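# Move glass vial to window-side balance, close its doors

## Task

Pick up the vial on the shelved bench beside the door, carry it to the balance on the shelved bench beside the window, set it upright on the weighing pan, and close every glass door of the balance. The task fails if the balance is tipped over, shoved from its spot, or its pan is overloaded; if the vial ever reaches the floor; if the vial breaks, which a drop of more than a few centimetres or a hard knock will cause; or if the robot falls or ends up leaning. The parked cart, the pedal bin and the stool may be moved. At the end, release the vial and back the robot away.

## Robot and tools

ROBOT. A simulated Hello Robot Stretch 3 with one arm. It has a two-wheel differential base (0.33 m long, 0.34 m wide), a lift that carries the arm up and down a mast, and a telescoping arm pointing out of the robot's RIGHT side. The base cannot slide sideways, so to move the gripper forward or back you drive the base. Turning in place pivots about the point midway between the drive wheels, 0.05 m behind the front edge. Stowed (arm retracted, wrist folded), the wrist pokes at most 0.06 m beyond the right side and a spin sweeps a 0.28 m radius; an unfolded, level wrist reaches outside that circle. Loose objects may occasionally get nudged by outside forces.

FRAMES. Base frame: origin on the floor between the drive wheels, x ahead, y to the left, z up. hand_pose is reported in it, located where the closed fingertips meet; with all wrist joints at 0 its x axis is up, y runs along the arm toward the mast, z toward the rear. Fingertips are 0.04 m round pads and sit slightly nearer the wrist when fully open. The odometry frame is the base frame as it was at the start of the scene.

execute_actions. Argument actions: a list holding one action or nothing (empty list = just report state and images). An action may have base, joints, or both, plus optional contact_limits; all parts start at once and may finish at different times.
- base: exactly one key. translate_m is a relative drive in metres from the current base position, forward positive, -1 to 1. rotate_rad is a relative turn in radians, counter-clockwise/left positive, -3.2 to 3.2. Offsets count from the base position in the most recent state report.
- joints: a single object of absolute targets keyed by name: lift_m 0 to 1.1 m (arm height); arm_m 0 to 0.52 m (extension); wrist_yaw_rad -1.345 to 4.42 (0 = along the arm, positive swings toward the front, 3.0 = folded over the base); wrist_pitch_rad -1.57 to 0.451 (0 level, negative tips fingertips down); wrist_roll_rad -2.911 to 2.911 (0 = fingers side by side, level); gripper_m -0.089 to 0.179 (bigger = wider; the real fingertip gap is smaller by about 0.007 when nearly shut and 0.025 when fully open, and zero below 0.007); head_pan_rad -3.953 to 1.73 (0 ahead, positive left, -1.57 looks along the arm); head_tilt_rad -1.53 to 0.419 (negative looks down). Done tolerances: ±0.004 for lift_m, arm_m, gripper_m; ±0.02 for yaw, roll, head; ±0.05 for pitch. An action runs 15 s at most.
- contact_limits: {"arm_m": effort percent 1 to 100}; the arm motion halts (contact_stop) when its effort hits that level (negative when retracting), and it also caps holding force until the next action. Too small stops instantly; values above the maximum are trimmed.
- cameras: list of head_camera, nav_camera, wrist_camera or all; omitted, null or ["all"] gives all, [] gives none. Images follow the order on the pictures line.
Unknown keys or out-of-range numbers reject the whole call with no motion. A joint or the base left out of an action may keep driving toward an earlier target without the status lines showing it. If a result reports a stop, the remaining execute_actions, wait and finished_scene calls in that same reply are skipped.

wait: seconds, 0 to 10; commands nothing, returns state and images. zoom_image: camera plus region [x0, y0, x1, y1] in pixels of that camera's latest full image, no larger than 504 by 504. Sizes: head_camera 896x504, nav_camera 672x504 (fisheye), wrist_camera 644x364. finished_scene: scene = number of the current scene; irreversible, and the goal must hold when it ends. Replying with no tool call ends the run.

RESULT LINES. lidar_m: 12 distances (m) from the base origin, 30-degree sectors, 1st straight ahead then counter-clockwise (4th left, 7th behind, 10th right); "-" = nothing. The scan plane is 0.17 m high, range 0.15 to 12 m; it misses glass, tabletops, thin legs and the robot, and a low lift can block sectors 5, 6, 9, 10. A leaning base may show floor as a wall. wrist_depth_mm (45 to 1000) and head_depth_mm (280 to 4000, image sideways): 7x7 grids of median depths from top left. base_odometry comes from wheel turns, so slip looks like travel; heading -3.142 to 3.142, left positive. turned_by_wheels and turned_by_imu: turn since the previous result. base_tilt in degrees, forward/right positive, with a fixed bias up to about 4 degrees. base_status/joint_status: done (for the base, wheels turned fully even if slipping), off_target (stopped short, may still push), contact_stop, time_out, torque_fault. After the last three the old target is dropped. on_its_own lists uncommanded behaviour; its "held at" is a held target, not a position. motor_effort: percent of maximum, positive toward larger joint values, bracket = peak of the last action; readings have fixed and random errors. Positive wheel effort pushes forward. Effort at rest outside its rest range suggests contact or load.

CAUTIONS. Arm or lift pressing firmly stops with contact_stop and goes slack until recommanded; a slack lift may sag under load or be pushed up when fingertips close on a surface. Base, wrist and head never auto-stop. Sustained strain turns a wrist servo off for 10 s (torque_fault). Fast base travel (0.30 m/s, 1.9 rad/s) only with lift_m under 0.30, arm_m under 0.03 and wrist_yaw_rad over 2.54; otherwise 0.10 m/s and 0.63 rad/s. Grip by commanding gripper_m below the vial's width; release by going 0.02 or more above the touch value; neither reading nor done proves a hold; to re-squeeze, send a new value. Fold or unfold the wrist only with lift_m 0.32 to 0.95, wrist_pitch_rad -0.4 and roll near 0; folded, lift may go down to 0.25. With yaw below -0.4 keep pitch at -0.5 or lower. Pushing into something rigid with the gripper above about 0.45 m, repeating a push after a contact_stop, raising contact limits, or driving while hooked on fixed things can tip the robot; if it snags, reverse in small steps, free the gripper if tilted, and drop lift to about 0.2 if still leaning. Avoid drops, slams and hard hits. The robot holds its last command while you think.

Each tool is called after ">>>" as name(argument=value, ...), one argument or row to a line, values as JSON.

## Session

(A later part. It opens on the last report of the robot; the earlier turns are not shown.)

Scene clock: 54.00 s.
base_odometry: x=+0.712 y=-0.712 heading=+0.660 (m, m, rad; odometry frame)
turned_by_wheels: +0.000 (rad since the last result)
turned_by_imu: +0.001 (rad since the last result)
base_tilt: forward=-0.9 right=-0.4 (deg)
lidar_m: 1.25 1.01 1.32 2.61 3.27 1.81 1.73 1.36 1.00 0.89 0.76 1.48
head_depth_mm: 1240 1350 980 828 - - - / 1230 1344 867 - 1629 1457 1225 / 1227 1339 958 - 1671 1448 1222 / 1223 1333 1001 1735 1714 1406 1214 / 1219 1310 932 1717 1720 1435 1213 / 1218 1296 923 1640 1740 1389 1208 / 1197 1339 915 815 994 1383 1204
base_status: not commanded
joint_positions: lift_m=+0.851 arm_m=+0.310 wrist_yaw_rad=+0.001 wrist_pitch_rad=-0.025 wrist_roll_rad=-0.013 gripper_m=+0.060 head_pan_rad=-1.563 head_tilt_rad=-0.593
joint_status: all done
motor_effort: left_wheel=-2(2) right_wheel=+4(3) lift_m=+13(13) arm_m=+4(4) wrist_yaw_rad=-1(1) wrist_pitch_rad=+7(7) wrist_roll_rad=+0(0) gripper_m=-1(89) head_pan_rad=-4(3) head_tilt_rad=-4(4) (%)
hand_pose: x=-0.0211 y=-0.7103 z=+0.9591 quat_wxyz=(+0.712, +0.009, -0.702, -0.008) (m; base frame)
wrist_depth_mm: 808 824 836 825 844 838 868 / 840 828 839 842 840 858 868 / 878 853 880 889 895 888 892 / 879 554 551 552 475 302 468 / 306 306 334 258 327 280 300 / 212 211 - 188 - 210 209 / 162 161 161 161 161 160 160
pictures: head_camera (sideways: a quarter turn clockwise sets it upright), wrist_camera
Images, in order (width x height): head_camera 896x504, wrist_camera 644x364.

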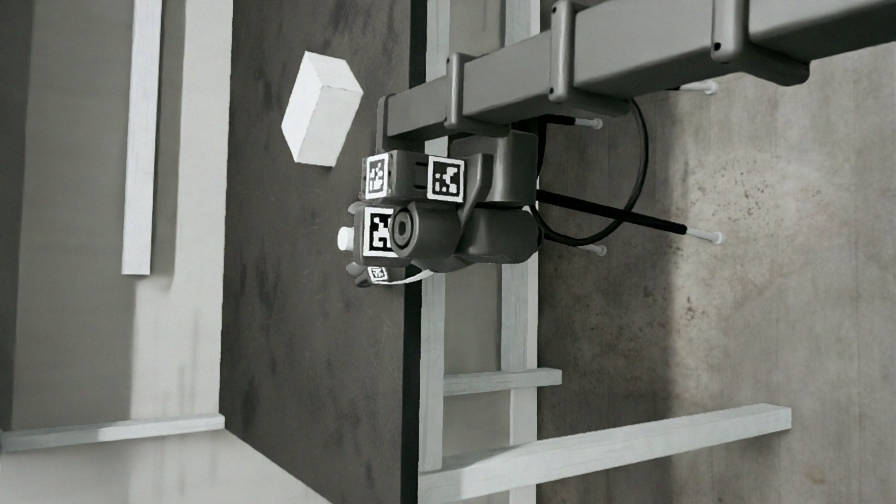

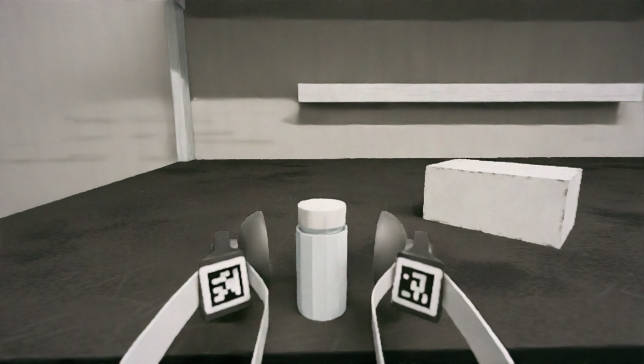

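>>> execute_actions(
  actions=[
    {"joints": {"gripper_m": 0.04}},
  ],
  cameras=["head_camera", "wrist_camera"],
)

Scene clock: 64.63 s.
base_odometry: x=+0.712 y=-0.712 heading=+0.660 (m, m, rad; odometry frame)
turned_by_wheels: +0.000 (rad since the last result)
turned_by_imu: +0.001 (rad since the last result)
base_tilt: forward=-0.8 right=-0.6 (deg)
lidar_m: 1.25 1.01 1.32 2.61 3.27 1.82 1.73 1.35 0.99 0.89 0.76 1.48
head_depth_mm: 1236 1355 977 827 - - - / 1235 1346 866 - 1632 1459 1227 / 1226 1345 955 - 1663 1451 1226 / 1225 1340 999 1725 1699 1412 1214 / 1218 1310 935 1724 1726 1427 1210 / 1216 1301 923 1645 1730 1389 1206 / 1196 1348 912 814 994 1386 1198
base_status: not commanded
joint_positions: lift_m=+0.851 arm_m=+0.310 wrist_yaw_rad=+0.001 wrist_pitch_rad=-0.025 wrist_roll_rad=-0.013 gripper_m=+0.040 head_pan_rad=-1.563 head_tilt_rad=-0.593
joint_status: all done
motor_effort: left_wheel=-2(2) right_wheel=+3(3) lift_m=+13(13) arm_m=+4(4) wrist_yaw_rad=-1(1) wrist_pitch_rad=+7(7) wrist_roll_rad=+0(0) gripper_m=-1(76) head_pan_rad=-3(4) head_tilt_rad=-3(3) (%)
hand_pose: x=-0.0211 y=-0.7103 z=+0.9591 quat_wxyz=(+0.712, +0.009, -0.702, -0.008) (m; base frame)
wrist_depth_mm: 807 812 838 833 839 857 847 / 837 855 851 855 851 863 873 / 870 865 876 877 874 894 901 / 882 560 559 553 476 301 468 / 306 308 335 179 316 278 301 / 211 211 225 175 223 210 209 / 162 161 161 161 160 161 161
pictures: head_camera (sideways: a quarter turn clockwise sets it upright), wrist_camera
Images, in order (width x height): head_camera 896x504, wrist_camera 644x364.

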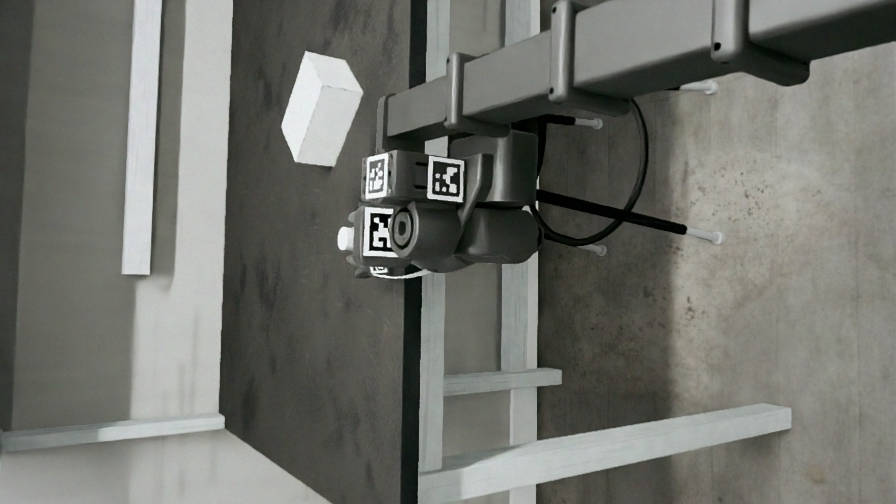

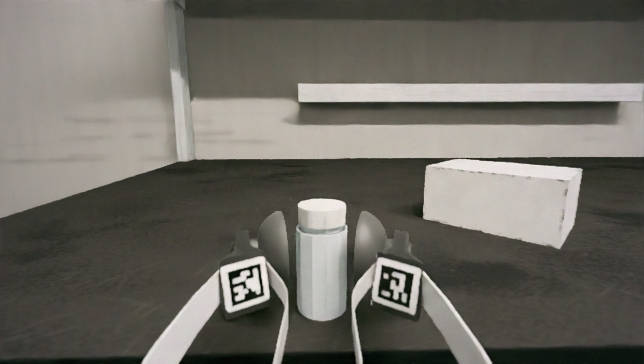

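>>> execute_actions(
  actions=[
    {"joints": {"gripper_m": 0.065}},
  ],
  cameras=[],
)

>>> execute_actions(
  actions=[
    {"joints": {"arm_m": 0.345}},
  ],
  cameras=["head_camera", "wrist_camera"],
)

Scene clock: 68.53 s.
base_odometry: x=+0.712 y=-0.712 heading=+0.660 (m, m, rad; odometry frame)
turned_by_wheels: +0.000 (rad since the last result)
turned_by_imu: +0.001 (rad since the last result)
base_tilt: forward=-0.8 right=-0.5 (deg)
lidar_m: 1.26 1.01 1.32 2.60 3.24 1.82 1.73 1.36 1.00 0.89 0.75 1.48
head_depth_mm: 1239 1346 978 826 - - - / 1233 1347 866 - 1628 1450 1222 / 1226 1350 954 - 1673 1452 1221 / 1224 1337 1003 1749 1709 1411 1217 / 1220 1314 931 1721 1727 1438 1208 / 1215 1292 921 1636 1745 1390 1202 / 1196 1343 914 814 993 1372 1196
base_status: not commanded
joint_positions: lift_m=+0.851 arm_m=+0.310 wrist_yaw_rad=+0.001 wrist_pitch_rad=-0.025 wrist_roll_rad=-0.013 gripper_m=+0.065 head_pan_rad=-1.563 head_tilt_rad=-0.593
joint_status: all done
motor_effort: left_wheel=-1(2) right_wheel=+3(4) lift_m=+13(13) arm_m=+4(4) wrist_yaw_rad=-2(1) wrist_pitch_rad=+7(7) wrist_roll_rad=+0(0) gripper_m=+0(83) head_pan_rad=-3(3) head_tilt_rad=-3(3) (%)
hand_pose: x=-0.0211 y=-0.7103 z=+0.9591 quat_wxyz=(+0.712, +0.009, -0.702, -0.008) (m; base frame)
wrist_depth_mm: 814 824 832 826 831 839 858 / 835 849 845 845 852 860 859 / 855 875 880 893 896 894 904 / 894 559 551 553 472 300 472 / 307 306 335 258 326 278 303 / 212 212 - 187 211 210 209 / 162 162 161 161 161 161 160
pictures: none
No camera images: the call's "cameras" was empty. Leave "cameras" out to get every camera's image.

Scene clock: 69.83 s.
base_odometry: x=+0.712 y=-0.712 heading=+0.660 (m, m, rad; odometry frame)
turned_by_wheels: +0.000 (rad since the last result)
turned_by_imu: +0.000 (rad since the last result)
base_tilt: forward=-0.8 right=-0.6 (deg)
lidar_m: 1.26 1.01 1.32 2.61 3.27 1.82 1.73 1.35 0.99 0.89 0.75 1.47
head_depth_mm: 1237 1354 977 831 - - - / 1229 1345 868 - 1633 1452 1231 / 1229 1339 1017 - 1670 1446 1220 / 1226 1334 1005 1736 1717 1405 1221 / 1218 1312 931 1719 1723 1430 1209 / 1217 1302 922 1625 1736 1391 1204 / 1197 1342 910 817 992 1382 1198
base_status: not commanded
joint_positions: lift_m=+0.851 arm_m=+0.345 wrist_yaw_rad=+0.001 wrist_pitch_rad=-0.025 wrist_roll_rad=-0.013 gripper_m=+0.065 head_pan_rad=-1.563 head_tilt_rad=-0.593
joint_status: all done
motor_effort: left_wheel=-1(1) right_wheel=+3(4) lift_m=+13(13) arm_m=+4(4) wrist_yaw_rad=-2(1) wrist_pitch_rad=+7(7) wrist_roll_rad=+0(0) gripper_m=+1(1) head_pan_rad=-3(2) head_tilt_rad=-2(3) (%)
hand_pose: x=-0.0211 y=-0.7453 z=+0.9591 quat_wxyz=(+0.712, +0.009, -0.702, -0.008) (m; base frame)
wrist_depth_mm: 775 787 792 813 799 818 839 / 803 815 815 831 816 831 827 / 837 830 844 859 848 862 874 / 862 553 559 548 478 283 411 / 307 305 335 144 304 264 248 / 211 211 - 138 210 210 210 / 161 161 161 143 160 161 160
pictures: head_camera (sideways: a quarter turn clockwise sets it upright), wrist_camera
Images, in order (width x height): head_camera 896x504, wrist_camera 644x364.

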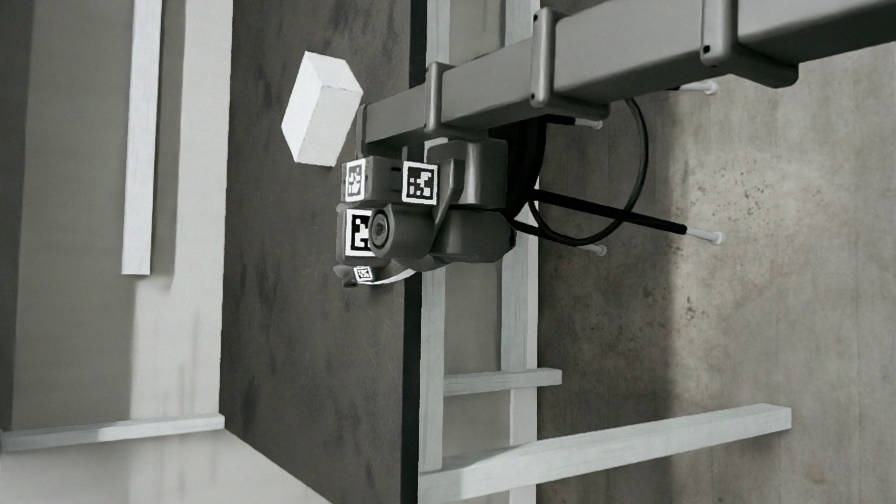

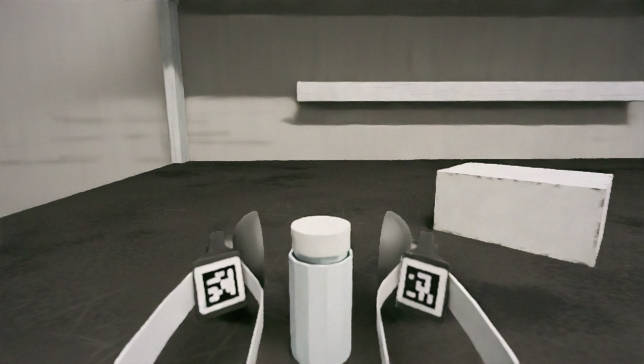

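>>> execute_actions(
  actions=[
    {"joints": {"lift_m": 0.837}},
  ],
  cameras=["wrist_camera"],
)

>>> execute_actions(
  actions=[
    {"joints": {"gripper_m": 0.04}},
  ],
  cameras=["wrist_camera"],
)

Scene clock: 72.60 s.
base_odometry: x=+0.712 y=-0.712 heading=+0.660 (m, m, rad; odometry frame)
turned_by_wheels: +0.000 (rad since the last result)
turned_by_imu: +0.001 (rad since the last result)
base_tilt: forward=-0.9 right=-0.6 (deg)
lidar_m: 1.26 1.01 1.32 2.61 3.27 1.82 1.73 1.36 1.00 0.89 0.75 1.48
head_depth_mm: 1234 1351 975 833 1765 - - / 1234 1342 867 - 1638 1457 1221 / 1230 1345 980 - 1666 1440 1220 / 1226 1334 1001 1741 1712 1401 1217 / 1224 1310 932 1724 1725 1433 1212 / 1213 1295 921 1640 1739 1391 1208 / 1198 1337 914 814 993 1376 1195
base_status: not commanded
joint_positions: lift_m=+0.838 arm_m=+0.345 wrist_yaw_rad=+0.001 wrist_pitch_rad=-0.024 wrist_roll_rad=-0.013 gripper_m=+0.065 head_pan_rad=-1.563 head_tilt_rad=-0.593
joint_status: all done
motor_effort: left_wheel=-1(2) right_wheel=+3(3) lift_m=+12(13) arm_m=+4(4) wrist_yaw_rad=-1(1) wrist_pitch_rad=+7(7) wrist_roll_rad=+0(0) gripper_m=+0(0) head_pan_rad=-3(3) head_tilt_rad=-3(3) (%)
hand_pose: x=-0.0211 y=-0.7453 z=+0.9461 quat_wxyz=(+0.712, +0.009, -0.702, -0.008) (m; base frame)
wrist_depth_mm: 790 787 800 801 806 812 823 / 801 811 826 831 819 839 841 / 837 833 851 839 860 868 881 / 847 492 487 485 414 273 273 / 270 271 295 135 293 257 241 / 186 186 - 138 185 184 184 / 142 142 142 137 141 141 141
pictures: wrist_camera
Images, in order (width x height): wrist_camera 644x364.

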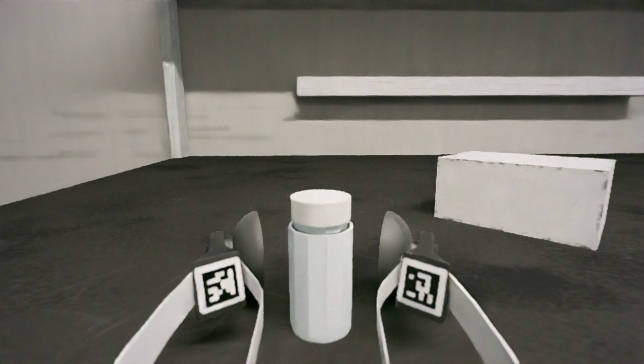

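Scene clock: 73.33 s.
base_odometry: x=+0.712 y=-0.712 heading=+0.660 (m, m, rad; odometry frame)
turned_by_wheels: +0.000 (rad since the last result)
turned_by_imu: +0.000 (rad since the last result)
base_tilt: forward=-0.9 right=-0.5 (deg)
lidar_m: 1.25 1.01 1.32 2.60 3.27 1.82 1.73 1.36 0.99 0.89 0.75 1.47
head_depth_mm: 1236 1354 978 832 1754 - - / 1233 1343 867 - 1631 1456 1226 / 1228 1342 983 - 1668 1449 1220 / 1221 1333 1000 1744 1719 1399 1218 / 1221 1314 932 1712 1720 1437 1213 / 1212 1299 920 1635 1734 1389 1206 / 1196 1337 911 814 994 1376 1198
base_status: not commanded
joint_positions: lift_m=+0.838 arm_m=+0.345 wrist_yaw_rad=+0.001 wrist_pitch_rad=-0.024 wrist_roll_rad=-0.013 gripper_m=+0.040 head_pan_rad=-1.563 head_tilt_rad=-0.593
joint_status: all done
motor_effort: left_wheel=-2(2) right_wheel=+4(3) lift_m=+12(12) arm_m=+4(4) wrist_yaw_rad=-2(1) wrist_pitch_rad=+7(7) wrist_roll_rad=+0(0) gripper_m=+0(84) head_pan_rad=-3(3) head_tilt_rad=-3(3) (%)
hand_pose: x=-0.0211 y=-0.7453 z=+0.9461 quat_wxyz=(+0.712, +0.009, -0.702, -0.008) (m; base frame)
wrist_depth_mm: 788 781 807 801 819 815 816 / 810 806 822 822 817 825 842 / 827 833 849 847 856 863 874 / 848 492 486 483 414 273 273 / 269 269 295 133 280 256 242 / 186 185 198 135 197 185 184 / 142 141 141 137 141 141 141
pictures: wrist_camera
Images, in order (width x height): wrist_camera 644x364.

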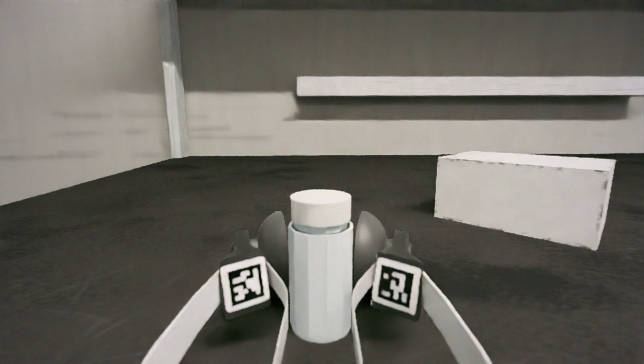

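>>> zoom_image(
  camera="wrist_camera",
  region=[220, 180, 430, 364],
)

Region (220, 180, 430, 364) of wrist_camera's 644x364 image, scaled by 2.400; it fills the top 442 rows of this view, and the rest is white.

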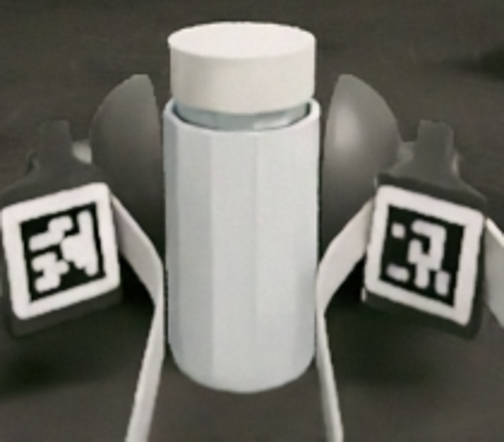

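>>> execute_actions(
  actions=[
    {"joints": {"gripper_m": 0.005}},
  ],
  cameras=["wrist_camera"],
)

Scene clock: 80.83 s.
base_odometry: x=+0.712 y=-0.712 heading=+0.660 (m, m, rad; odometry frame)
turned_by_wheels: +0.000 (rad since the last result)
turned_by_imu: +0.001 (rad since the last result)
base_tilt: forward=-0.8 right=-0.5 (deg)
lidar_m: 1.26 1.01 1.32 2.61 3.28 1.82 1.73 1.35 1.00 0.89 0.75 1.48
head_depth_mm: 1234 1346 975 833 1764 - - / 1232 1346 868 - 1632 1454 1222 / 1225 1341 982 - 1666 1451 1223 / 1223 1334 997 1737 1710 1407 1214 / 1223 1316 930 1728 1728 1429 1212 / 1215 1294 923 1638 1733 1393 1210 / 1194 1341 912 816 991 1374 1197
base_status: not commanded
joint_positions: lift_m=+0.838 arm_m=+0.345 wrist_yaw_rad=+0.001 wrist_pitch_rad=-0.024 wrist_roll_rad=-0.013 gripper_m=+0.006 head_pan_rad=-1.563 head_tilt_rad=-0.593
joint_status: all done
motor_effort: left_wheel=-1(2) right_wheel=+3(4) lift_m=+13(12) arm_m=+4(4) wrist_yaw_rad=-1(1) wrist_pitch_rad=+7(7) wrist_roll_rad=+0(0) gripper_m=-11(90) head_pan_rad=-3(4) head_tilt_rad=-3(3) (%)
hand_pose: x=-0.0211 y=-0.7453 z=+0.9461 quat_wxyz=(+0.712, +0.009, -0.702, -0.008) (m; base frame)
wrist_depth_mm: 783 777 791 813 815 813 837 / 797 795 816 808 834 833 839 / 823 826 840 837 872 851 871 / 851 488 484 487 414 274 271 / 271 269 294 129 292 257 242 / 186 186 197 132 196 184 184 / 141 142 141 135 141 141 141
pictures: wrist_camera
Images, in order (width x height): wrist_camera 644x364.

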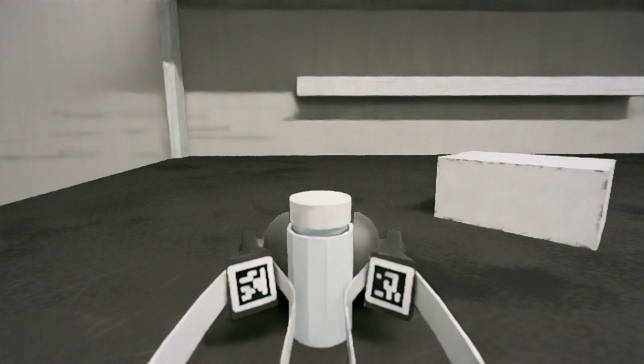

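>>> zoom_image(
  camera="wrist_camera",
  region=[220, 180, 430, 364],
)

Region (220, 180, 430, 364) of wrist_camera's 644x364 image, scaled by 2.400; it fills the top 442 rows of this view, and the rest is white.

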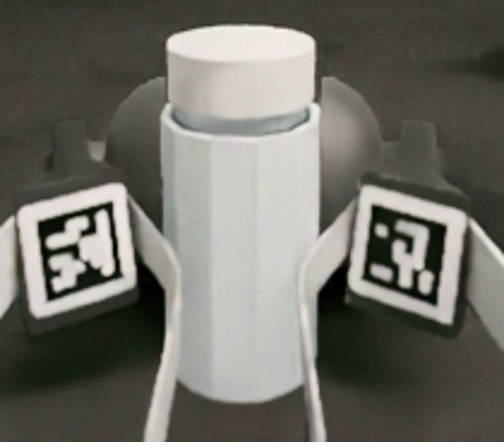

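>>> execute_actions(
  actions=[
    {"joints": {"gripper_m": 0.065}},
  ],
  cameras=[],
)

>>> execute_actions(
  actions=[
    {"joints": {"arm_m": 0.315}},
  ],
  cameras=["wrist_camera"],
)

>>> execute_actions(
  actions=[
    {"joints": {"gripper_m": 0.025}},
  ],
  cameras=["wrist_camera", "head_camera"],
)

Scene clock: 84.97 s.
base_odometry: x=+0.712 y=-0.712 heading=+0.660 (m, m, rad; odometry frame)
turned_by_wheels: +0.000 (rad since the last result)
turned_by_imu: +0.001 (rad since the last result)
base_tilt: forward=-0.9 right=-0.4 (deg)
lidar_m: 1.26 1.01 1.31 2.61 3.27 1.81 1.73 1.36 0.99 0.89 0.75 1.47
head_depth_mm: 1234 1349 977 834 1765 - - / 1231 1346 867 - 1634 1452 1224 / 1228 1338 983 - 1664 1455 1222 / 1221 1337 1003 1744 1704 1412 1216 / 1221 1310 933 1717 1721 1434 1209 / 1212 1295 921 1638 1735 1396 1202 / 1198 1335 914 814 991 1382 1195
base_status: not commanded
joint_positions: lift_m=+0.838 arm_m=+0.345 wrist_yaw_rad=+0.001 wrist_pitch_rad=-0.024 wrist_roll_rad=-0.013 gripper_m=+0.065 head_pan_rad=-1.563 head_tilt_rad=-0.593
joint_status: all done
motor_effort: left_wheel=-2(2) right_wheel=+4(4) lift_m=+12(13) arm_m=+4(4) wrist_yaw_rad=+0(1) wrist_pitch_rad=+7(7) wrist_roll_rad=+0(0) gripper_m=+0(89) head_pan_rad=-4(3) head_tilt_rad=-3(4) (%)
hand_pose: x=-0.0211 y=-0.7453 z=+0.9461 quat_wxyz=(+0.712, +0.009, -0.702, -0.008) (m; base frame)
wrist_depth_mm: 793 786 804 799 810 821 834 / 798 814 819 824 817 828 844 / 831 826 850 859 853 854 864 / 856 484 484 486 414 273 272 / 269 269 293 135 293 257 241 / 186 186 - 138 185 184 184 / 142 142 142 137 141 141 141
pictures: none
No camera images: the call's "cameras" was empty. Leave "cameras" out to get every camera's image.

Scene clock: 86.17 s.
base_odometry: x=+0.712 y=-0.712 heading=+0.660 (m, m, rad; odometry frame)
turned_by_wheels: +0.000 (rad since the last result)
turned_by_imu: +0.000 (rad since the last result)
base_tilt: forward=-0.9 right=-0.6 (deg)
lidar_m: 1.26 1.01 1.32 2.60 3.28 1.82 1.73 1.36 0.99 0.89 0.75 1.48
head_depth_mm: 1239 1354 979 835 1827 - - / 1235 1347 866 - 1675 1430 1222 / 1230 1341 955 - 1676 1452 1223 / 1223 1337 970 - 1707 1409 1223 / 1219 1311 930 1721 1723 1437 1213 / 1215 1294 922 1638 1732 1395 1204 / 1196 1338 913 816 994 1380 1202
base_status: not commanded
joint_positions: lift_m=+0.838 arm_m=+0.315 wrist_yaw_rad=+0.001 wrist_pitch_rad=-0.024 wrist_roll_rad=-0.013 gripper_m=+0.065 head_pan_rad=-1.563 head_tilt_rad=-0.593
joint_status: all done
motor_effort: left_wheel=-2(2) right_wheel=+4(2) lift_m=+12(12) arm_m=-4(4) wrist_yaw_rad=-1(1) wrist_pitch_rad=+7(7) wrist_roll_rad=+0(0) gripper_m=+0(0) head_pan_rad=-3(3) head_tilt_rad=-4(3) (%)
hand_pose: x=-0.0211 y=-0.7158 z=+0.9461 quat_wxyz=(+0.712, +0.009, -0.702, -0.008) (m; base frame)
wrist_depth_mm: 814 816 824 835 864 841 842 / 830 850 849 860 861 841 869 / 847 873 856 859 883 897 897 / 877 492 486 486 417 286 410 / 271 270 295 172 293 267 265 / 187 187 - 168 185 185 184 / 143 144 144 146 147 148 149
pictures: wrist_camera
Images, in order (width x height): wrist_camera 644x364.

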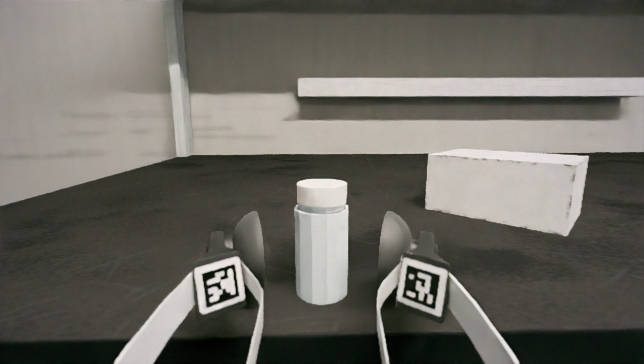

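Scene clock: 87.07 s.
base_odometry: x=+0.712 y=-0.712 heading=+0.660 (m, m, rad; odometry frame)
turned_by_wheels: +0.000 (rad since the last result)
turned_by_imu: +0.000 (rad since the last result)
base_tilt: forward=-0.9 right=-0.4 (deg)
lidar_m: 1.25 1.01 1.32 2.61 3.30 1.82 1.74 1.36 0.99 0.89 0.75 1.47
head_depth_mm: 1238 1350 978 834 1835 - - / 1236 1350 863 - 1667 1435 1227 / 1230 1343 955 - 1671 1445 1219 / 1225 1333 974 1735 1710 1407 1215 / 1220 1312 932 1711 1723 1438 1214 / 1212 1291 924 1632 1729 1391 1203 / 1198 1337 912 814 994 1380 1200
base_status: not commanded
joint_positions: lift_m=+0.838 arm_m=+0.315 wrist_yaw_rad=+0.001 wrist_pitch_rad=-0.024 wrist_roll_rad=-0.013 gripper_m=+0.025 head_pan_rad=-1.563 head_tilt_rad=-0.593
joint_status: all done
motor_effort: left_wheel=-2(1) right_wheel=+4(4) lift_m=+12(12) arm_m=-4(5) wrist_yaw_rad=+0(1) wrist_pitch_rad=+7(7) wrist_roll_rad=+0(0) gripper_m=+1(90) head_pan_rad=-3(4) head_tilt_rad=-3(3) (%)
hand_pose: x=-0.0211 y=-0.7158 z=+0.9461 quat_wxyz=(+0.712, +0.009, -0.702, -0.008) (m; base frame)
wrist_depth_mm: 808 823 821 833 861 849 845 / 838 837 845 851 868 848 872 / 864 878 864 880 862 895 898 / 881 489 490 485 415 284 412 / 271 269 269 161 267 266 266 / 186 185 198 165 197 184 185 / 143 143 144 146 147 148 149
pictures: head_camera (sideways: a quarter turn clockwise sets it upright), wrist_camera
Images, in order (width x height): head_camera 896x504, wrist_camera 644x364.

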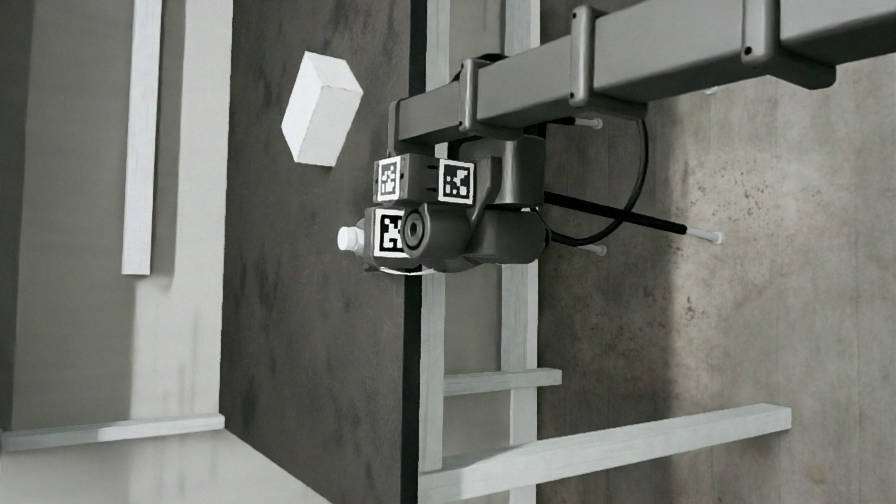

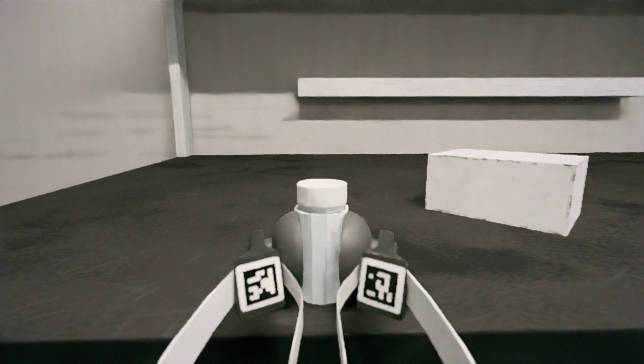

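>>> zoom_image(
  camera="wrist_camera",
  region=[230, 170, 420, 340],
)

>>> zoom_image(
  camera="head_camera",
  region=[320, 190, 420, 290],
)

Region (230, 170, 420, 340) of wrist_camera's 644x364 image, scaled by 2.653; it fills the top 451 rows of this view, and the rest is white.

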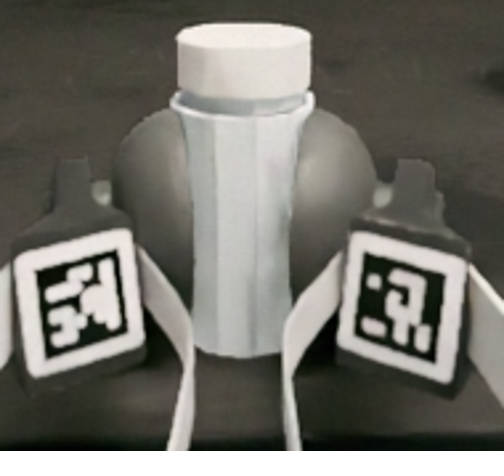

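Region (320, 190, 420, 290) of head_camera's 896x504 image, scaled by 5.040, with more detail than that image has.

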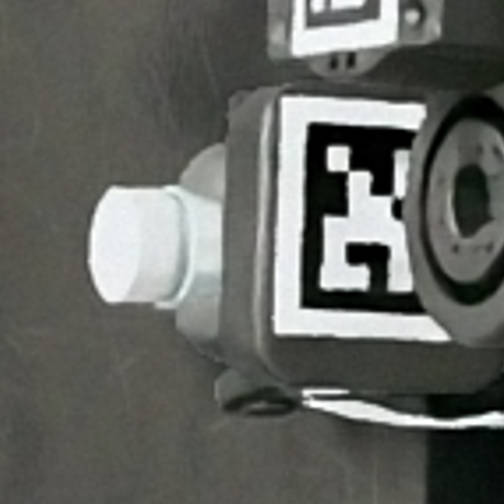

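>>> execute_actions(
  actions=[
    {"joints": {"gripper_m": -0.005}},
  ],
  cameras=["wrist_camera"],
)

Scene clock: 93.70 s.
base_odometry: x=+0.712 y=-0.712 heading=+0.660 (m, m, rad; odometry frame)
turned_by_wheels: +0.000 (rad since the last result)
turned_by_imu: +0.001 (rad since the last result)
base_tilt: forward=-1.0 right=-0.4 (deg)
lidar_m: 1.25 1.01 1.32 2.61 3.27 1.82 1.73 1.36 0.99 0.89 0.75 1.47
head_depth_mm: 1234 1345 976 835 1831 - - / 1226 1346 866 - 1666 1437 1224 / 1229 1347 953 - 1670 1449 1218 / 1222 1333 971 1739 1707 1415 1214 / 1219 1311 930 1718 1723 1434 1212 / 1215 1297 920 1638 1738 1381 1205 / 1201 1335 913 813 995 1372 1202
base_status: not commanded
joint_positions: lift_m=+0.838 arm_m=+0.315 wrist_yaw_rad=+0.001 wrist_pitch_rad=-0.024 wrist_roll_rad=-0.013 gripper_m=-0.004 head_pan_rad=-1.563 head_tilt_rad=-0.593
joint_status: all done
motor_effort: left_wheel=-1(2) right_wheel=+3(4) lift_m=+12(13) arm_m=-5(4) wrist_yaw_rad=-1(1) wrist_pitch_rad=+7(7) wrist_roll_rad=+0(0) gripper_m=-10(91) head_pan_rad=-3(3) head_tilt_rad=-4(3) (%)
hand_pose: x=-0.0211 y=-0.7158 z=+0.9461 quat_wxyz=(+0.712, +0.009, -0.702, -0.008) (m; base frame)
wrist_depth_mm: 797 811 839 837 830 838 847 / 840 843 843 846 853 869 881 / 854 854 862 877 881 894 886 / 873 488 485 478 416 286 414 / 271 269 268 162 268 266 266 / 187 185 197 166 197 184 184 / 143 144 145 146 147 148 149
pictures: wrist_camera
Images, in order (width x height): wrist_camera 644x364.

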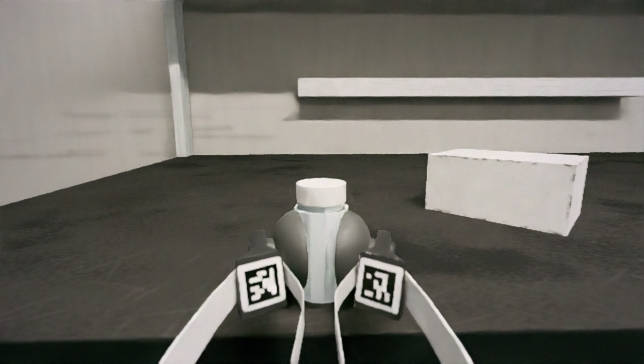

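>>> execute_actions(
  actions=[
    {"joints": {"gripper_m": -0.025}},
  ],
  cameras=[],
)

>>> execute_actions(
  actions=[
    {"joints": {"lift_m": 0.865}},
  ],
  cameras=["wrist_camera"],
)

Scene clock: 95.43 s.
base_odometry: x=+0.712 y=-0.712 heading=+0.660 (m, m, rad; odometry frame)
turned_by_wheels: +0.000 (rad since the last result)
turned_by_imu: +0.000 (rad since the last result)
base_tilt: forward=-0.9 right=-0.5 (deg)
lidar_m: 1.26 1.01 1.32 2.61 3.28 1.82 1.73 1.36 0.99 0.89 0.76 1.48
head_depth_mm: 1235 1356 976 834 1842 - - / 1232 1343 865 - 1668 1442 1222 / 1228 1340 951 - 1669 1445 1225 / 1225 1331 972 1733 1709 1401 1218 / 1223 1319 933 1731 1720 1437 1211 / 1212 1297 921 1637 1739 1396 1209 / 1199 1339 914 814 992 1376 1202
base_status: not commanded
joint_positions: lift_m=+0.838 arm_m=+0.315 wrist_yaw_rad=+0.001 wrist_pitch_rad=-0.024 wrist_roll_rad=-0.013 gripper_m=-0.024 head_pan_rad=-1.563 head_tilt_rad=-0.593
joint_status: all done
motor_effort: left_wheel=-2(2) right_wheel=+4(4) lift_m=+12(12) arm_m=-4(4) wrist_yaw_rad=+0(1) wrist_pitch_rad=+7(7) wrist_roll_rad=+0(0) gripper_m=-17(92) head_pan_rad=-3(3) head_tilt_rad=-4(4) (%)
hand_pose: x=-0.0211 y=-0.7158 z=+0.9461 quat_wxyz=(+0.712, +0.009, -0.702, -0.008) (m; base frame)
wrist_depth_mm: 816 819 825 829 846 847 858 / 827 836 855 844 857 853 869 / 865 871 873 877 884 888 893 / 850 490 490 487 417 286 413 / 270 269 268 162 266 267 266 / 186 186 197 165 191 184 184 / 142 144 145 146 147 148 149
pictures: none
No camera images: the call's "cameras" was empty. Leave "cameras" out to get every camera's image.

Scene clock: 96.47 s.
base_odometry: x=+0.712 y=-0.712 heading=+0.660 (m, m, rad; odometry frame)
turned_by_wheels: +0.000 (rad since the last result)
turned_by_imu: +0.000 (rad since the last result)
base_tilt: forward=-0.9 right=-0.4 (deg)
lidar_m: 1.25 1.01 1.32 2.60 3.27 1.82 1.73 1.36 0.99 0.89 0.76 1.48
head_depth_mm: 1236 1351 978 821 - - 1186 / 1233 1350 870 - 1634 1460 1220 / 1230 1342 1012 - 1671 1446 1222 / 1230 1331 1003 1729 1712 1407 1211 / 1220 1310 929 1726 1727 1436 1212 / 1212 1299 924 1635 1737 1396 1207 / 1192 1345 911 814 993 1385 1197
base_status: not commanded
joint_positions: lift_m=+0.864 arm_m=+0.315 wrist_yaw_rad=+0.001 wrist_pitch_rad=-0.024 wrist_roll_rad=-0.013 gripper_m=-0.024 head_pan_rad=-1.563 head_tilt_rad=-0.593
joint_status: all done
motor_effort: left_wheel=-2(2) right_wheel=+4(3) lift_m=+52(54) arm_m=-5(4) wrist_yaw_rad=-1(1) wrist_pitch_rad=+7(7) wrist_roll_rad=+0(0) gripper_m=-18(18) head_pan_rad=-4(3) head_tilt_rad=-3(3) (%)
hand_pose: x=-0.0211 y=-0.7158 z=+0.9726 quat_wxyz=(+0.712, +0.009, -0.702, -0.008) (m; base frame)
wrist_depth_mm: 822 809 823 824 831 835 853 / 820 834 844 845 856 864 870 / 858 858 864 880 879 893 899 / 887 742 629 615 619 320 604 / 344 343 343 162 334 290 313 / 239 238 252 190 243 236 236 / 182 181 181 181 181 181 180
pictures: wrist_camera
Images, in order (width x height): wrist_camera 644x364.

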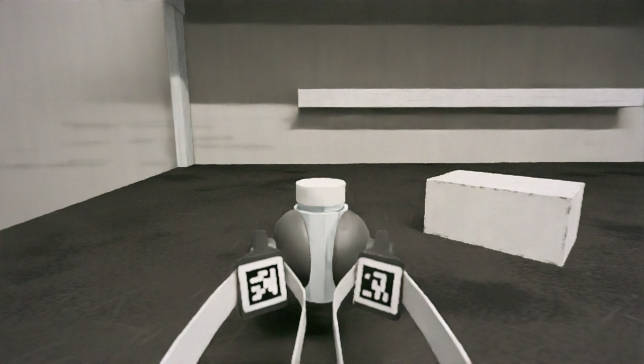

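>>> execute_actions(
  actions=[
    {"joints": {"lift_m": 0.93, "arm_m": 0.0}},
  ],
  cameras=["wrist_camera"],
)

>>> execute_actions(
  actions=[
    {"base": {"rotate_rad": 1.72}, "joints": {"wrist_yaw_rad": 1.57, "head_pan_rad": 0.0, "head_tilt_rad": -0.45}},
  ],
)

Scene clock: 111.63 s.
base_odometry: x=+0.712 y=-0.712 heading=+0.660 (m, m, rad; odometry frame)
turned_by_wheels: +0.000 (rad since the last result)
turned_by_imu: +0.002 (rad since the last result)
base_tilt: forward=-0.8 right=-0.5 (deg)
lidar_m: 1.25 1.01 1.33 2.60 3.27 1.81 1.73 1.36 0.99 0.89 0.75 1.48
head_depth_mm: 1239 1355 979 834 1805 - - / 1234 1349 865 832 1620 - - / 1233 1339 953 811 - - - / 1222 1331 944 761 - - - / 1221 1317 932 1717 1717 1438 1210 / 1218 1299 922 1640 1751 1394 1207 / 1195 1341 917 815 996 1382 1199
base_status: not commanded
joint_positions: lift_m=+0.929 arm_m=+0.003 wrist_yaw_rad=+0.001 wrist_pitch_rad=-0.024 wrist_roll_rad=-0.013 gripper_m=-0.024 head_pan_rad=-1.563 head_tilt_rad=-0.593
joint_status: all done
joint sent to its limit — the command would take arm_m past its lower limit, so that joint was sent only as far as its limit.
motor_effort: left_wheel=-2(2) right_wheel=+4(3) lift_m=+52(54) arm_m=-4(5) wrist_yaw_rad=-1(1) wrist_pitch_rad=+7(7) wrist_roll_rad=+0(0) gripper_m=-18(18) head_pan_rad=-3(4) head_tilt_rad=-3(4) (%)
hand_pose: x=-0.0212 y=-0.4031 z=+1.0376 quat_wxyz=(+0.712, +0.009, -0.702, -0.009) (m; base frame)
wrist_depth_mm: - - 881 - - - - / - - - - - - - / - - - - - - - / - - 970 950 959 944 950 / - 531 532 162 529 530 527 / - 503 504 566 513 522 522 / - 569 - - 791 - -
pictures: wrist_camera
Images, in order (width x height): wrist_camera 644x364.

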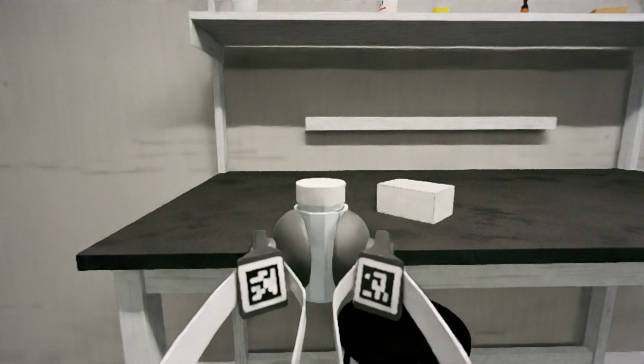

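Scene clock: 115.33 s.
base_odometry: x=+0.712 y=-0.712 heading=+2.380 (m, m, rad; odometry frame)
turned_by_wheels: +1.720 (rad since the last result)
turned_by_imu: +1.699 (rad since the last result)
base_tilt: forward=-0.8 right=-0.5 (deg)
lidar_m: 2.65 2.23 1.76 1.73 1.76 0.90 0.75 1.58 1.42 1.01 1.04 1.70
head_depth_mm: 2693 2897 3143 2796 2120 1641 1301 / 2715 2881 3194 2917 2091 1628 1332 / 2739 2892 3242 2917 2081 1622 1316 / 2751 2938 3252 2879 2064 1610 1314 / 2790 2926 3322 2874 2037 1591 1310 / 2853 2664 3317 2791 2040 1590 1304 / 2860 3084 3372 2790 2020 1579 1293
base_status: done
joint_positions: lift_m=+0.929 arm_m=+0.002 wrist_yaw_rad=+1.568 wrist_pitch_rad=-0.024 wrist_roll_rad=-0.013 gripper_m=-0.024 head_pan_rad=-0.007 head_tilt_rad=-0.458
joint_status: all done
motor_effort: left_wheel=-2(5) right_wheel=+3(6) lift_m=+52(52) arm_m=-4(4) wrist_yaw_rad=+2(1) wrist_pitch_rad=+7(7) wrist_roll_rad=+0(0) gripper_m=-16(17) head_pan_rad=+4(42) head_tilt_rad=+4(22) (%)
hand_pose: x=+0.2342 y=-0.1482 z=+1.0376 quat_wxyz=(+0.510, +0.502, -0.491, +0.496) (m; base frame)
wrist_depth_mm: - - - - - - - / - - - - - - - / - - - - - - - / - - - - - - - / - - - 162 - - - / - - - - - - - / - - - - - - -
pictures: head_camera (sideways: a quarter turn clockwise sets it upright), nav_camera (sideways: a quarter turn counterclockwise sets it upright), wrist_camera
Images, in order (width x height): head_camera 896x504, nav_camera 672x504, wrist_camera 644x364.

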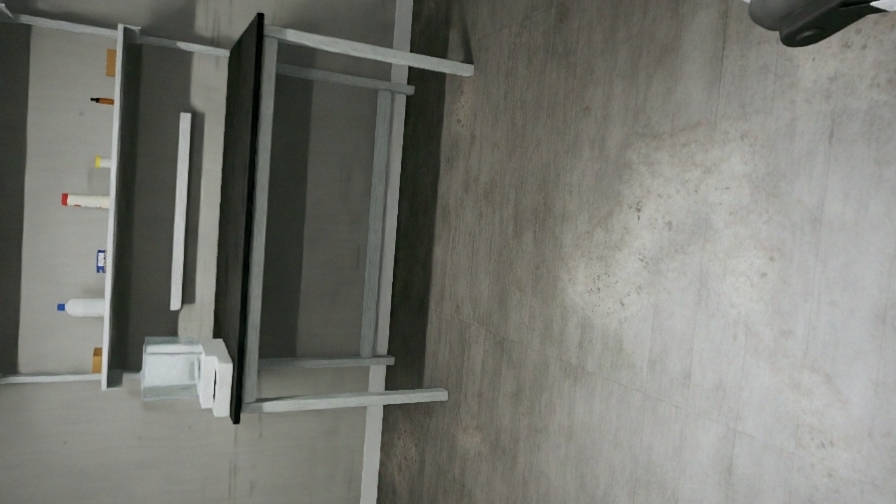

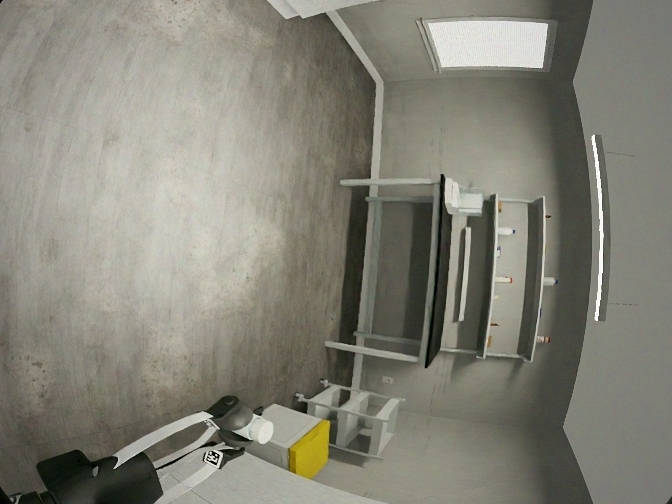

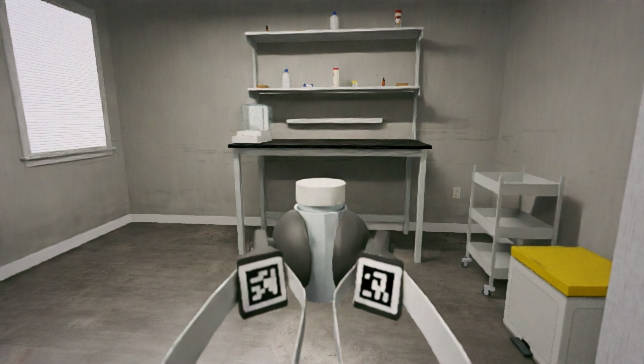

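>>> execute_actions(
  actions=[
    {"base": {"translate_m": 1.0}, "joints": {"head_pan_rad": 0.2, "head_tilt_rad": -0.35}},
  ],
  cameras=["head_camera"],
)

>>> execute_actions(
  actions=[
    {"base": {"translate_m": 0.7}, "joints": {"head_pan_rad": 0.45, "head_tilt_rad": -0.4}},
  ],
)

Scene clock: 127.83 s.
base_odometry: x=-0.011 y=-0.022 heading=+2.380 (m, m, rad; odometry frame)
turned_by_wheels: +0.000 (rad since the last result)
turned_by_imu: +0.007 (rad since the last result)
base_tilt: forward=-0.9 right=-0.5 (deg)
lidar_m: 2.19 1.69 1.65 1.62 1.75 1.92 1.75 1.95 1.09 1.07 1.16 1.70
head_depth_mm: 1866 1977 2062 2260 2321 1813 1433 / 1924 2025 2064 2321 2337 1791 1434 / 1961 2100 2168 2399 2393 1783 1421 / 2024 2135 1826 2460 2384 1764 1416 / 2103 2239 1706 2485 2168 1767 1409 / 2171 2306 2485 2677 2341 1758 1400 / 2250 2389 2580 2775 2334 1743 1391
base_status: done
joint_positions: lift_m=+0.929 arm_m=+0.002 wrist_yaw_rad=+1.568 wrist_pitch_rad=-0.024 wrist_roll_rad=-0.013 gripper_m=-0.024 head_pan_rad=+0.193 head_tilt_rad=-0.359
joint_status: all done
motor_effort: left_wheel=-2(2) right_wheel=+4(7) lift_m=+52(52) arm_m=-4(4) wrist_yaw_rad=+2(2) wrist_pitch_rad=+7(7) wrist_roll_rad=+0(0) gripper_m=-18(17) head_pan_rad=+4(23) head_tilt_rad=+5(13) (%)
hand_pose: x=+0.2342 y=-0.1482 z=+1.0376 quat_wxyz=(+0.510, +0.502, -0.491, +0.496) (m; base frame)
wrist_depth_mm: - - - - - - - / - - - - - - - / - - - - - - - / - - - - - - - / - - - 162 - - - / - - - - - - - / - - - - - - -
pictures: head_camera (sideways: a quarter turn clockwise sets it upright)
Images, in order (width x height): head_camera 896x504.

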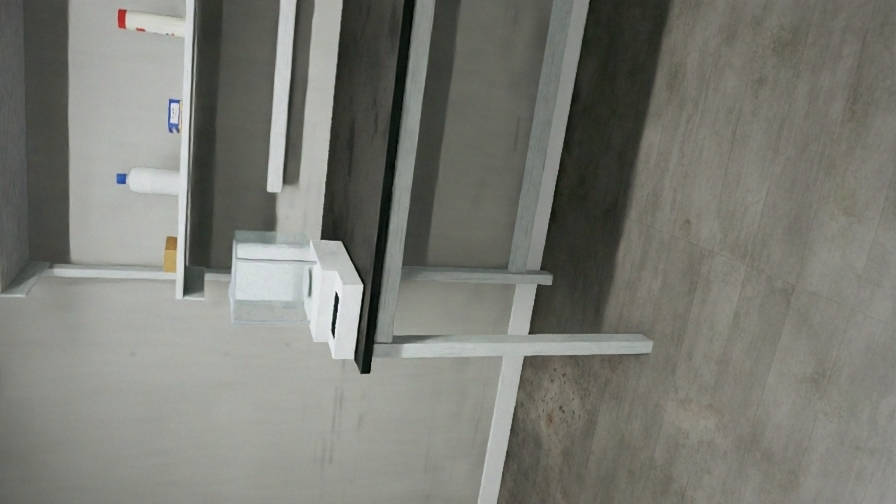

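Scene clock: 136.00 s.
base_odometry: x=-0.517 y=+0.461 heading=+2.380 (m, m, rad; odometry frame)
turned_by_wheels: +0.000 (rad since the last result)
turned_by_imu: +0.004 (rad since the last result)
base_tilt: forward=-0.9 right=-0.6 (deg)
lidar_m: 1.49 1.03 2.19 1.58 1.67 2.49 2.45 1.48 1.16 1.13 1.15 1.51
head_depth_mm: 1326 1413 1486 1026 1694 1683 1399 / 1401 1489 1545 1010 1804 1718 1388 / 1480 1405 1190 1003 1903 1727 1381 / 1576 1665 1746 1011 2068 1704 1380 / 1671 1798 1931 1096 2048 1591 1373 / 1788 1924 2087 2279 2205 1684 1365 / 1918 2065 2254 2470 2194 1679 1352
base_status: done
joint_positions: lift_m=+0.929 arm_m=+0.002 wrist_yaw_rad=+1.568 wrist_pitch_rad=-0.024 wrist_roll_rad=-0.013 gripper_m=-0.024 head_pan_rad=+0.443 head_tilt_rad=-0.395
joint_status: all done
motor_effort: left_wheel=-2(3) right_wheel=+4(6) lift_m=+52(52) arm_m=-4(4) wrist_yaw_rad=+1(2) wrist_pitch_rad=+7(7) wrist_roll_rad=+0(0) gripper_m=-17(18) head_pan_rad=+3(24) head_tilt_rad=-3(5) (%)
hand_pose: x=+0.2342 y=-0.1482 z=+1.0376 quat_wxyz=(+0.510, +0.502, -0.491, +0.496) (m; base frame)
wrist_depth_mm: - - - - - - - / - - - - - - - / - - - - - - - / - 845 956 958 943 947 935 / - - - 162 753 728 697 / - - - - - - - / - - - - - - -
pictures: head_camera (sideways: a quarter turn clockwise sets it upright), nav_camera (sideways: a quarter turn counterclockwise sets it upright), wrist_camera
Images, in order (width x height): head_camera 896x504, nav_camera 672x504, wrist_camera 644x364.

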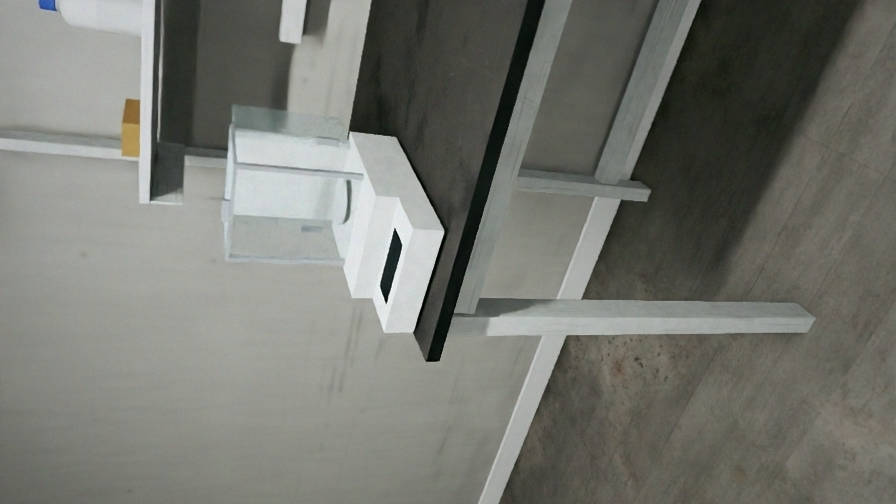

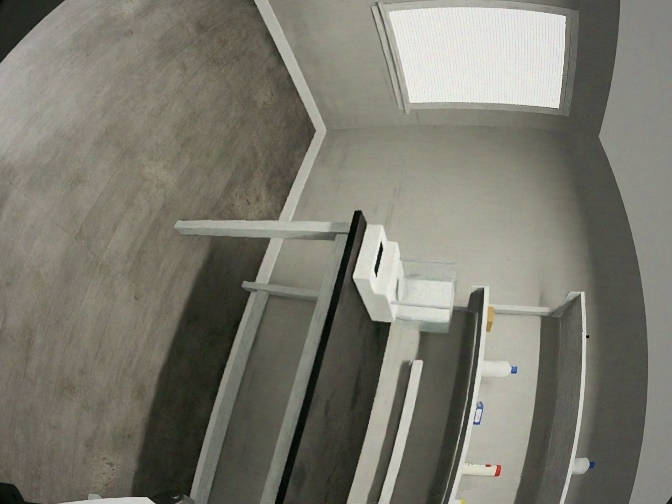

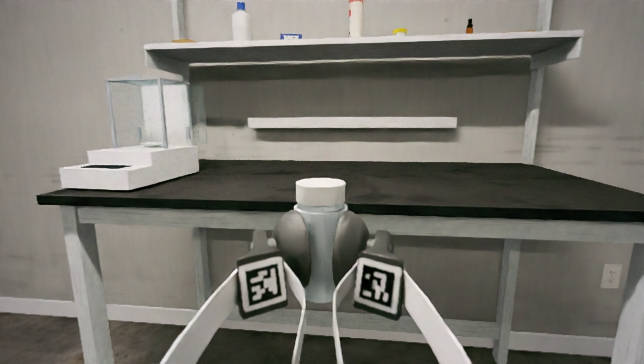

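>>> zoom_image(
  camera="head_camera",
  region=[210, 90, 460, 340],
)

>>> zoom_image(
  camera="wrist_camera",
  region=[40, 60, 240, 210],
)

Region (210, 90, 460, 340) of head_camera's 896x504 image, scaled by 2.016, with more detail than that image has.

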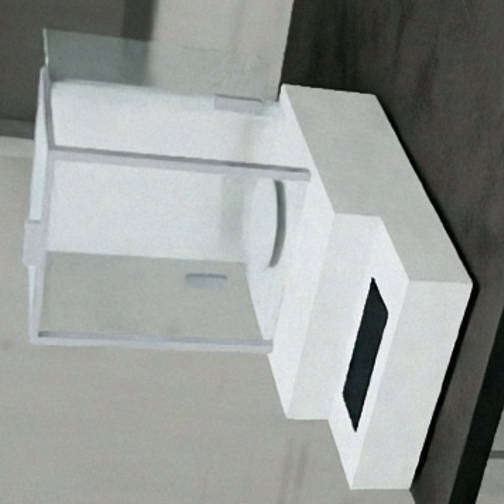

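Region (40, 60, 240, 210) of wrist_camera's 644x364 image, scaled by 2.520; it fills the top 378 rows of this view, and the rest is white.

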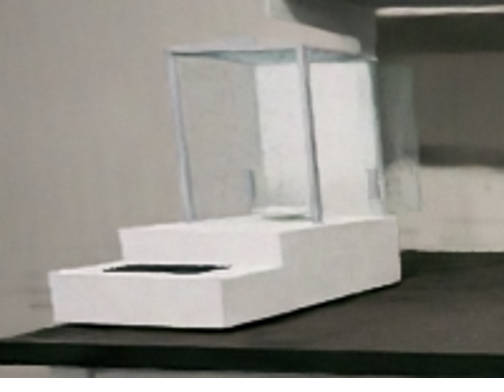

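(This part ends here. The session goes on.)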